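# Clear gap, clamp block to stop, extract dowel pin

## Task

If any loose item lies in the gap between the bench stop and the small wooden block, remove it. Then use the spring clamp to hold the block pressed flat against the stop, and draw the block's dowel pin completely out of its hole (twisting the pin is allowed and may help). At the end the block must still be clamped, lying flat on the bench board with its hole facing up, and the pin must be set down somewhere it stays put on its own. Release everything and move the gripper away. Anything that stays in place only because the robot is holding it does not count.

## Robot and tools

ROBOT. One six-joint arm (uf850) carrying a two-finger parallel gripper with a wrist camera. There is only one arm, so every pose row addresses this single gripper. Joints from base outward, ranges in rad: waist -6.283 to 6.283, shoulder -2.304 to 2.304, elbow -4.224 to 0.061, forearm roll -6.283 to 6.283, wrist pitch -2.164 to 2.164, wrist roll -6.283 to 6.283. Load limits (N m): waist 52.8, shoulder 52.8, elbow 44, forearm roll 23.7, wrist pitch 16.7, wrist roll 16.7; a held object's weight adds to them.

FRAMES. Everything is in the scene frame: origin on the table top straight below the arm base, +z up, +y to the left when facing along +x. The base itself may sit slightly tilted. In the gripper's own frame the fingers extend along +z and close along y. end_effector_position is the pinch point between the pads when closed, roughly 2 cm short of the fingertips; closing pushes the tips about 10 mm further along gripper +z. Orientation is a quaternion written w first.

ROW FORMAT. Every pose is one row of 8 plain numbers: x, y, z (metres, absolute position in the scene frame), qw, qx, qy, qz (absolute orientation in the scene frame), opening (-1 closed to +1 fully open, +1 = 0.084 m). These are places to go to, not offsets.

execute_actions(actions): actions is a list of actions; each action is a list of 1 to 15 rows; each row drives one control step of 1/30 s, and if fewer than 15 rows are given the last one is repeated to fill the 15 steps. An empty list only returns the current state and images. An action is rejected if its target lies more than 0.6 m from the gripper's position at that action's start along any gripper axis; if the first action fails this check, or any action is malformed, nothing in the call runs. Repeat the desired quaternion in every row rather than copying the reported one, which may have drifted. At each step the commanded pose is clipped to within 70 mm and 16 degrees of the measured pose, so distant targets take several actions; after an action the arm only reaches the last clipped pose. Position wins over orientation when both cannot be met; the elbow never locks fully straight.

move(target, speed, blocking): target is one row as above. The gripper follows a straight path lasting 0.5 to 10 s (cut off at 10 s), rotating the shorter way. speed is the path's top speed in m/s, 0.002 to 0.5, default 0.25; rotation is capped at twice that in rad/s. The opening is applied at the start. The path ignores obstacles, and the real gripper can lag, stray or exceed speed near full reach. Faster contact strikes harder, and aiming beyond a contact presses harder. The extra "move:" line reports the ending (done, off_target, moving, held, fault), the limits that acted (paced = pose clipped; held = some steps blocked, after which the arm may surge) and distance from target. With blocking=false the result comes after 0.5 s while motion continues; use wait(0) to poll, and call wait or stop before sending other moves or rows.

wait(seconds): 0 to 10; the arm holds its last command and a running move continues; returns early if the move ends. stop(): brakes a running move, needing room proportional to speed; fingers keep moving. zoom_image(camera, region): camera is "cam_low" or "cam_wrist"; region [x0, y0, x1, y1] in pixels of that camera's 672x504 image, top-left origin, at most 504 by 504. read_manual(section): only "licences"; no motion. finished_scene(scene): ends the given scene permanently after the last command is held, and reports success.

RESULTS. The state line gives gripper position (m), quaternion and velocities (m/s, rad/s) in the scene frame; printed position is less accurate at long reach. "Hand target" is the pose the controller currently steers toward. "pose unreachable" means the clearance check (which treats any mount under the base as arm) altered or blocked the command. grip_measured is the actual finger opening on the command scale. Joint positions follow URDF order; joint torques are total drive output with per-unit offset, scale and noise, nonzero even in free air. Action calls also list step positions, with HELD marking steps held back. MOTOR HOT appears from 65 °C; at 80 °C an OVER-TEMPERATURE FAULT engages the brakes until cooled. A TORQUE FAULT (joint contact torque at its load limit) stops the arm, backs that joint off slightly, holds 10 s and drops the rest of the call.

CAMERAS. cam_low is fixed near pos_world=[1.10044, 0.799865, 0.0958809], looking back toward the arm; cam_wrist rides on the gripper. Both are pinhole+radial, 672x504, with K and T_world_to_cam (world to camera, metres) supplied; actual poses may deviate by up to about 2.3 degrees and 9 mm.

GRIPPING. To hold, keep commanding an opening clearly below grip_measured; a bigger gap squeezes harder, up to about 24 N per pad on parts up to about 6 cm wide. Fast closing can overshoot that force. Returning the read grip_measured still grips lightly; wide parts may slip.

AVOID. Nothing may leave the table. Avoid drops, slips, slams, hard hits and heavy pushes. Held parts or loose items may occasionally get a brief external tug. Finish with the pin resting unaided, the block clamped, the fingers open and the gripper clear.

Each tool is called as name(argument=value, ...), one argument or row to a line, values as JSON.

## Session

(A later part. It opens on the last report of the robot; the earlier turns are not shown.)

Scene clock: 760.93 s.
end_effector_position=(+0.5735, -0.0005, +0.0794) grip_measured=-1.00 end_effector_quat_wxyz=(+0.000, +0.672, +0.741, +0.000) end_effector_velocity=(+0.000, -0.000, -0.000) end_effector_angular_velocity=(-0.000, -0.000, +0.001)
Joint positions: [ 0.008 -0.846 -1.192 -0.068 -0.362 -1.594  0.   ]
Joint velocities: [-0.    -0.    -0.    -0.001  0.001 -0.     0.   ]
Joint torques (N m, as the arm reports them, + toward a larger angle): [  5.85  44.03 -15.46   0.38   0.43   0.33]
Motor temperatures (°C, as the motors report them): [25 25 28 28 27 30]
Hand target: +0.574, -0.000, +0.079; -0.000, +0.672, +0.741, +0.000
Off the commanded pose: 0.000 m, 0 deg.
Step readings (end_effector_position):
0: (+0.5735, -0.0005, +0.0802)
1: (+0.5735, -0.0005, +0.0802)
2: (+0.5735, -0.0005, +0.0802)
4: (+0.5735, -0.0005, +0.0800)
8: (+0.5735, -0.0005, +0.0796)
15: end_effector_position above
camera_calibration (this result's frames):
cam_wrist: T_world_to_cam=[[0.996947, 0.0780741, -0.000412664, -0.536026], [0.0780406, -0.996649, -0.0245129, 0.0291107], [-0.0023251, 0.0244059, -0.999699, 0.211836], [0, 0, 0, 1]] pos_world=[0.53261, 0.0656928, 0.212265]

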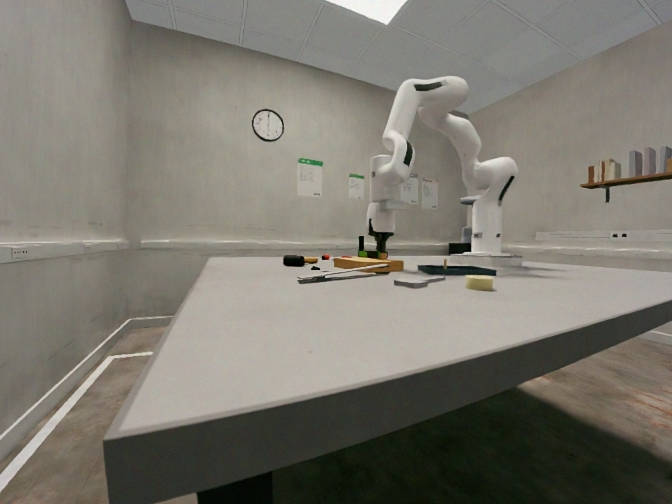

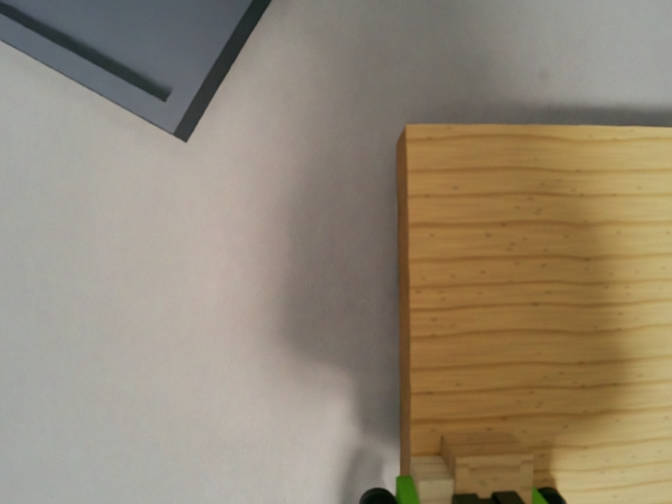

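execute_actions(
  actions=[
    [[0.5735,-0.0005,0.0792,0,0.67172,0.7408,0,-1],[0.5735,-0.0005,0.0790,0,0.67172,0.7408,0,-1],[0.5735,-0.0005,0.0788,0,0.67172,0.7408,0,-1],[0.5735,-0.0005,0.0786,0,0.67172,0.7408,0,-1]],
  ],
)

Scene clock: 766.40 s.
end_effector_position=(+0.5735, -0.0005, +0.0786) grip_measured=-1.00 end_effector_quat_wxyz=(+0.000, +0.672, +0.741, +0.000) end_effector_velocity=(+0.000, -0.000, -0.000) end_effector_angular_velocity=(-0.000, +0.000, -0.000)
Joint positions: [ 0.008 -0.847 -1.193 -0.068 -0.361 -1.594  0.   ]
Joint velocities: [-0. -0. -0. -0.  0.  0.  0.]
Joint torques (N m, as the arm reports them, + toward a larger angle): [  5.36  43.97 -15.23   0.73   0.56   0.26]
Motor temperatures (°C, as the motors report them): [25 25 28 28 27 30]
Hand target: +0.574, -0.000, +0.079; -0.000, +0.672, +0.741, +0.000
Off the commanded pose: 0.000 m, 0 deg.
Step readings (end_effector_position):
0: (+0.5735, -0.0005, +0.0794)
1: (+0.5735, -0.0005, +0.0794)
2: (+0.5735, -0.0005, +0.0794)
4: (+0.5735, -0.0005, +0.0792)
8: (+0.5735, -0.0005, +0.0788)
15: end_effector_position above
camera_calibration (this result's frames):
cam_wrist: T_world_to_cam=[[0.996948, 0.0780719, -0.000396519, -0.53604], [0.0780387, -0.996649, -0.0245099, 0.0290909], [-0.00230872, 0.0244041, -0.9997, 0.211048], [0, 0, 0, 1]] pos_world=[0.532621, 0.0656927, 0.211485]

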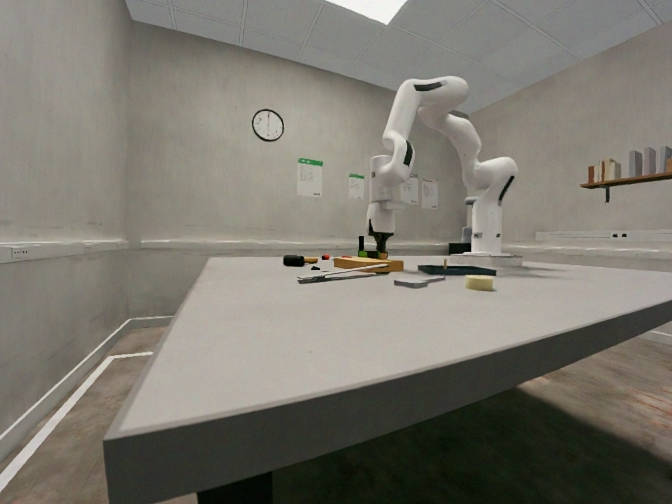

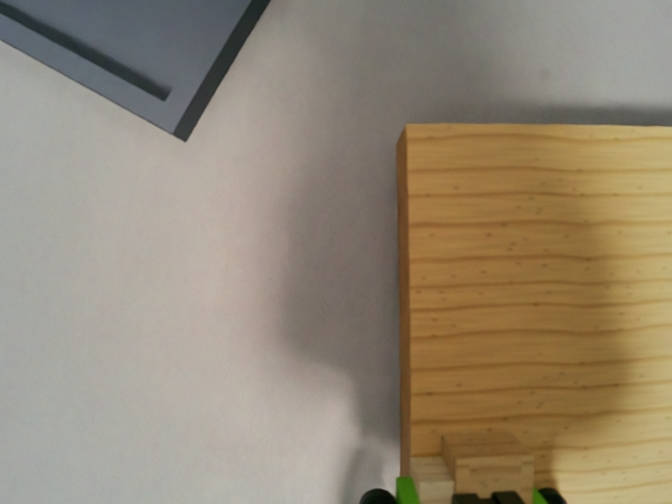

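execute_actions(
  actions=[
    [[0.5735,-0.0005,0.0784,0,0.67172,0.7408,0,-1],[0.5735,-0.0005,0.0782,0,0.67172,0.7408,0,-1],[0.5735,-0.0005,0.0780,0,0.67172,0.7408,0,-1],[0.5735,-0.0005,0.0779,0,0.67172,0.7408,0,-1]],
  ],
)

Scene clock: 770.87 s.
end_effector_position=(+0.5735, -0.0005, +0.0779) grip_measured=-1.00 end_effector_quat_wxyz=(-0.000, +0.672, +0.741, -0.000) end_effector_velocity=(+0.000, -0.000, -0.000) end_effector_angular_velocity=(+0.000, -0.000, -0.001)
Joint positions: [ 0.008 -0.849 -1.193 -0.068 -0.36  -1.594  0.   ]
Joint velocities: [-0.001 -0.    -0.     0.     0.001 -0.     0.   ]
Joint torques (N m, as the arm reports them, + toward a larger angle): [  4.88  43.76 -15.     1.23   0.4    0.2 ]
Motor temperatures (°C, as the motors report them): [25 25 28 28 27 30]
Hand target: +0.574, -0.000, +0.078; -0.000, +0.672, +0.741, +0.000
Off the commanded pose: 0.000 m, 0 deg.
Step readings (end_effector_position):
0: (+0.5735, -0.0005, +0.0786)
1: (+0.5735, -0.0005, +0.0786)
2: (+0.5735, -0.0005, +0.0786)
4: (+0.5735, -0.0005, +0.0784)
8: (+0.5735, -0.0005, +0.0781)
15: end_effector_position above
camera_calibration (this result's frames):
cam_wrist: T_world_to_cam=[[0.996947, 0.078075, -0.000427385, -0.536033], [0.0780411, -0.996649, -0.0245094, 0.0290751], [-0.00233953, 0.0244013, -0.9997, 0.210376], [0, 0, 0, 1]] pos_world=[0.53262, 0.065695, 0.210796]

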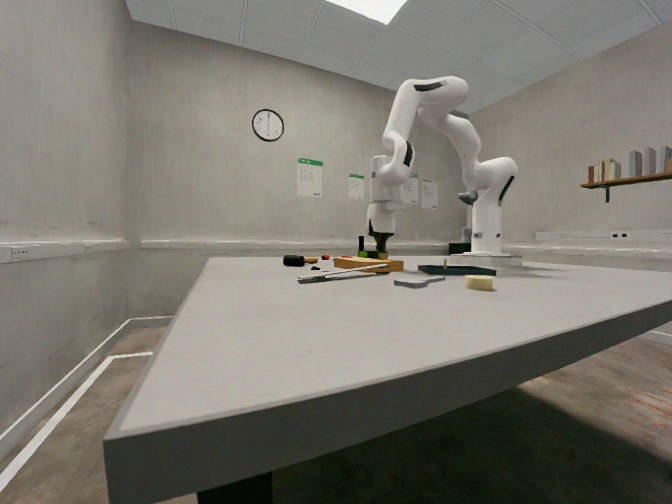

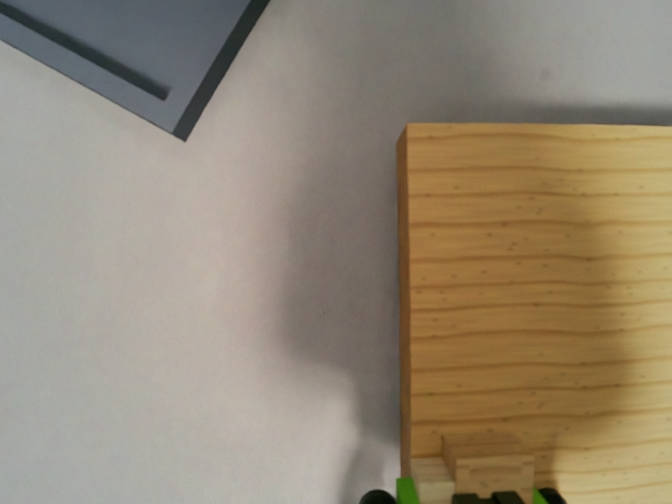

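execute_actions(
  actions=[
    [[0.5735,-0.0005,0.0777,0,0.67172,0.7408,0,-1],[0.5735,-0.0005,0.0775,0,0.67172,0.7408,0,-1],[0.5735,-0.0005,0.0773,0,0.67172,0.7408,0,-1],[0.5735,-0.0005,0.0772,0,0.67172,0.7408,0,-1]],
  ],
)

Scene clock: 776.73 s.
end_effector_position=(+0.5736, -0.0005, +0.0775) grip_measured=-1.00 end_effector_quat_wxyz=(+0.000, +0.672, +0.741, +0.000) end_effector_velocity=(-0.000, -0.000, -0.000) end_effector_angular_velocity=(-0.000, +0.000, +0.000)
Joint positions: [ 0.008 -0.85  -1.194 -0.068 -0.36  -1.594  0.   ]
Joint velocities: [-0. -0.  0. -0.  0. -0.  0.]
Joint torques (N m, as the arm reports them, + toward a larger angle): [  5.65  37.29 -13.48   0.14   1.6    0.27]
Motor temperatures (°C, as the motors report them): [25 25 28 28 27 30]
Hand target: +0.574, -0.000, +0.077; -0.000, +0.672, +0.741, -0.000
Off the commanded pose: 0.000 m, 0 deg.
Step readings (end_effector_position):
0: (+0.5735, -0.0005, +0.0779)
1: (+0.5735, -0.0005, +0.0779)
2: (+0.5735, -0.0005, +0.0779)
4: (+0.5735, -0.0005, +0.0777)
8: (+0.5736, -0.0005, +0.0776)
15: end_effector_position above
camera_calibration (this result's frames):
cam_wrist: T_world_to_cam=[[0.996948, 0.078067, -0.000334534, -0.536173], [0.0780355, -0.99665, -0.0244729, 0.0290459], [-0.00224394, 0.0243722, -0.9997, 0.209885], [0, 0, 0, 1]] pos_world=[0.532741, 0.0656906, 0.210353]

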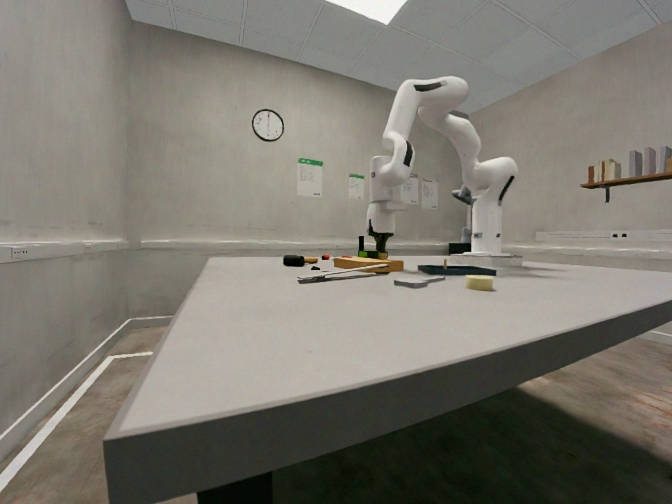

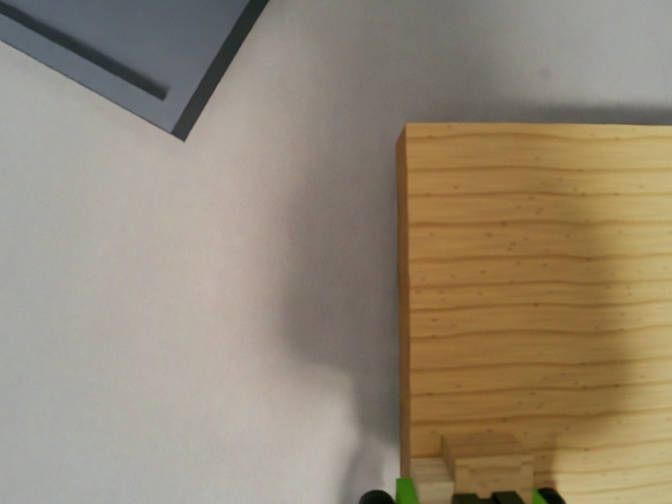

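Contact at ≈0.0777. Check state.

execute_actions(
  actions=[
    [[0.5735,-0.0005,0.0771,0,0.67172,0.7408,0,-1],[0.5735,-0.0005,0.0770,0,0.67172,0.7408,0,-1],[0.5735,-0.0005,0.0769,0,0.67172,0.7408,0,-1]],
  ],
)

Scene clock: 789.13 s.
end_effector_position=(+0.5735, -0.0005, +0.0771) grip_measured=-1.00 end_effector_quat_wxyz=(-0.000, +0.672, +0.741, -0.000) end_effector_velocity=(-0.000, -0.000, -0.000) end_effector_angular_velocity=(-0.000, +0.000, -0.000)
Joint positions: [ 0.008 -0.85  -1.194 -0.068 -0.359 -1.594  0.   ]
Joint velocities: [-0.    -0.     0.    -0.     0.     0.001  0.   ]
Joint torques (N m, as the arm reports them, + toward a larger angle): [ 4.81 20.35 -8.46  0.53  3.62  0.4 ]
Motor temperatures (°C, as the motors report them): [25 25 28 28 27 30]
Hand target: +0.574, -0.000, +0.077; -0.000, +0.672, +0.741, -0.000
Off the commanded pose: 0.000 m, 0 deg.
Step readings (end_effector_position):
0: (+0.5735, -0.0005, +0.0772)
1: (+0.5735, -0.0005, +0.0772)
2: (+0.5735, -0.0005, +0.0772)
4: (+0.5735, -0.0005, +0.0772)
8: (+0.5735, -0.0005, +0.0772)
15: end_effector_position above
camera_calibration (this result's frames):
cam_wrist: T_world_to_cam=[[0.996948, 0.0780728, -0.000540659, -0.536055], [0.0780362, -0.99665, -0.0244894, 0.0290495], [-0.0024508, 0.0243725, -0.9997, 0.209598], [0, 0, 0, 1]] pos_world=[0.532666, 0.065695, 0.209957]

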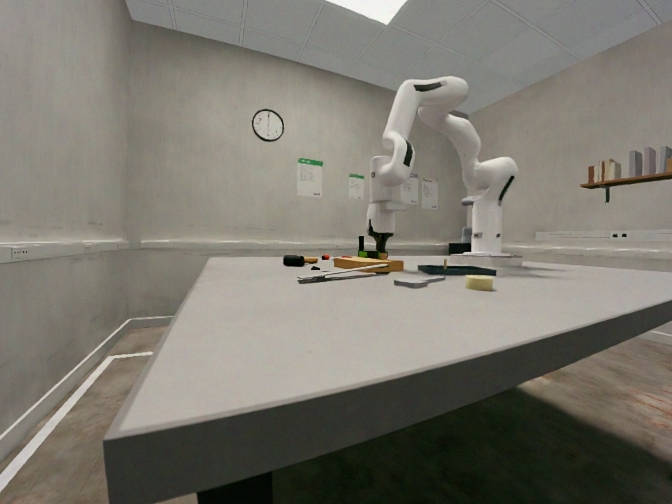

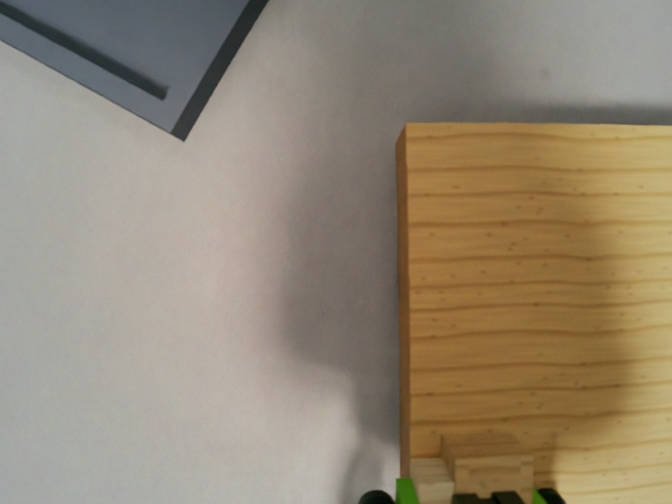

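Seated solidly. Back off.

move(
  target=[0.5735,-0.0005,0.12,0,0.67172,0.7408,0,-1],
  speed=0.15,
)

move(
  target=[0.56,-0.02,0.36,0,0.67172,0.7408,0,0.5],
  speed=0.4,
)

Scene clock: 799.57 s.
end_effector_position=(+0.5732, -0.0005, +0.1198) grip_measured=-1.00 end_effector_quat_wxyz=(-0.000, +0.672, +0.741, -0.000) end_effector_velocity=(+0.000, -0.000, +0.002) end_effector_angular_velocity=(+0.000, -0.001, -0.000)
Joint positions: [ 0.009 -0.768 -1.177 -0.058 -0.425 -1.603  0.   ]
Joint velocities: [ 0.     0.004  0.     0.    -0.003 -0.     0.   ]
Joint torques (N m, as the arm reports them, + toward a larger angle): [  4.74  42.01 -16.33   0.86   0.5    0.49]
Motor temperatures (°C, as the motors report them): [25 25 28 28 27 30]
Hand target: +0.573, -0.001, +0.120; +0.000, +0.672, +0.741, -0.000
Off the commanded pose: 0.000 m, 0 deg.
move: done
camera_calibration (this result's frames):
cam_wrist: T_world_to_cam=[[0.996949, 0.0780557, -0.000659775, -0.535668], [0.0780162, -0.996651, -0.0244923, 0.0301257], [-0.00256933, 0.0243661, -0.9997, 0.252301], [0, 0, 0, 1]] pos_world=[0.532331, 0.0656891, 0.25261]

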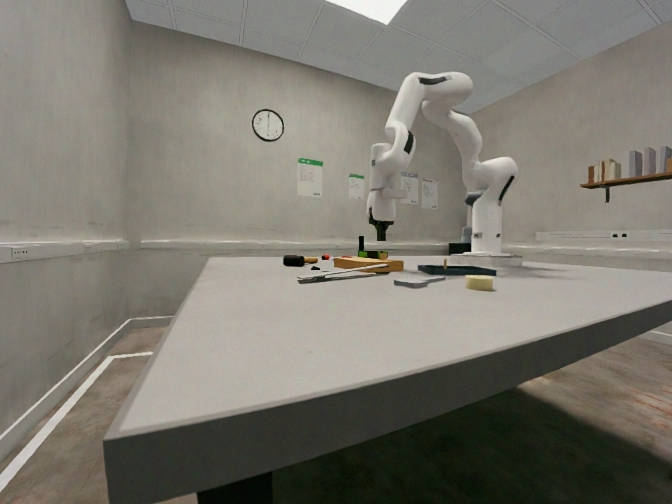

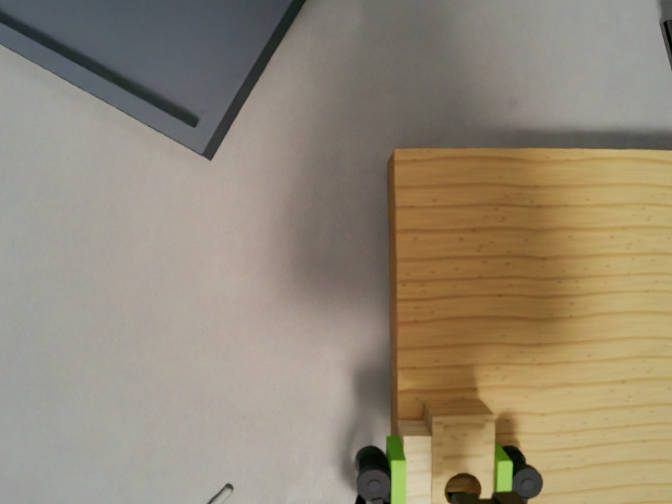

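Scene clock: 800.90 s.
end_effector_position=(+0.5585, -0.0201, +0.3599) grip_measured=+0.49 end_effector_quat_wxyz=(-0.000, +0.672, +0.741, -0.000) end_effector_velocity=(+0.000, -0.000, +0.003) end_effector_angular_velocity=(-0.000, -0.002, +0.001)
Joint positions: [-0.014 -0.391 -1.236 -0.033 -0.86  -1.658  0.065]
Joint velocities: [-0.     0.003 -0.003  0.    -0.004 -0.001  0.   ]
Joint torques (N m, as the arm reports them, + toward a larger angle): [  5.51  37.18 -20.99   0.96   0.45   0.23]
Motor temperatures (°C, as the motors report them): [25 25 28 28 27 30]
Hand target: +0.559, -0.020, +0.360; +0.000, +0.672, +0.741, -0.000
Off the commanded pose: 0.001 m, 0 deg.
move: done; limits=paced
camera_calibration (this result's frames):
cam_wrist: T_world_to_cam=[[0.996968, 0.0778126, -0.000885262, -0.5193], [0.0777686, -0.996679, -0.0241504, 0.0176531], [-0.00276153, 0.0240083, -0.999708, 0.492936], [0, 0, 0, 1]] pos_world=[0.517714, 0.046168, 0.492759]

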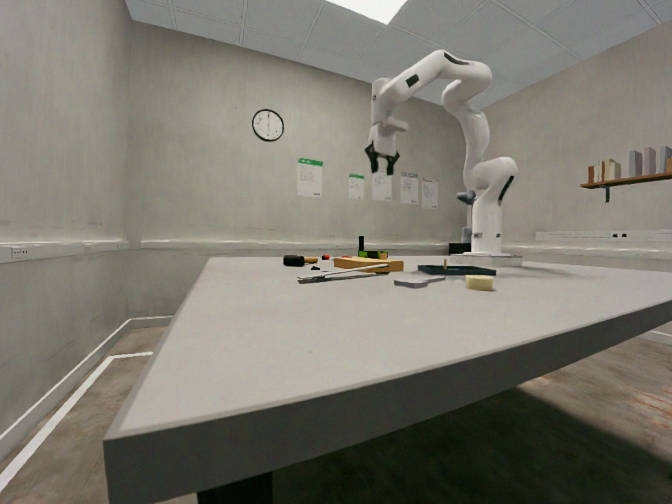

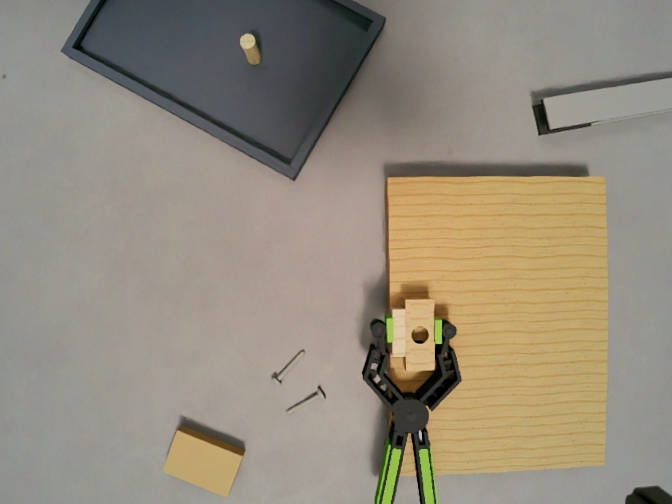

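zoom_image(
  camera="cam_wrist",
  region=[340, 280, 490, 400],
)

Region (340, 280, 490, 400) of cam_wrist's 672x504 image, scaled by 3.360, with more detail than that image has; it fills the top 403 rows of this view, and the rest is white.

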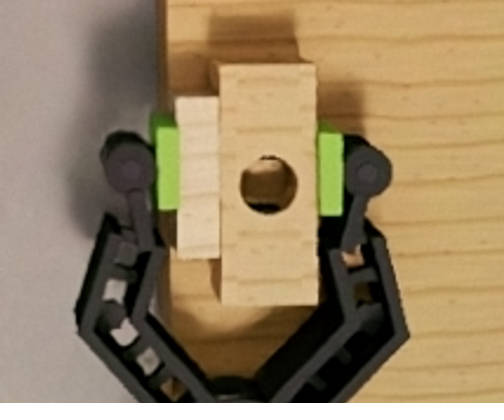

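finished_scene(
  scene=1,
)

The scene is finished: the task was done.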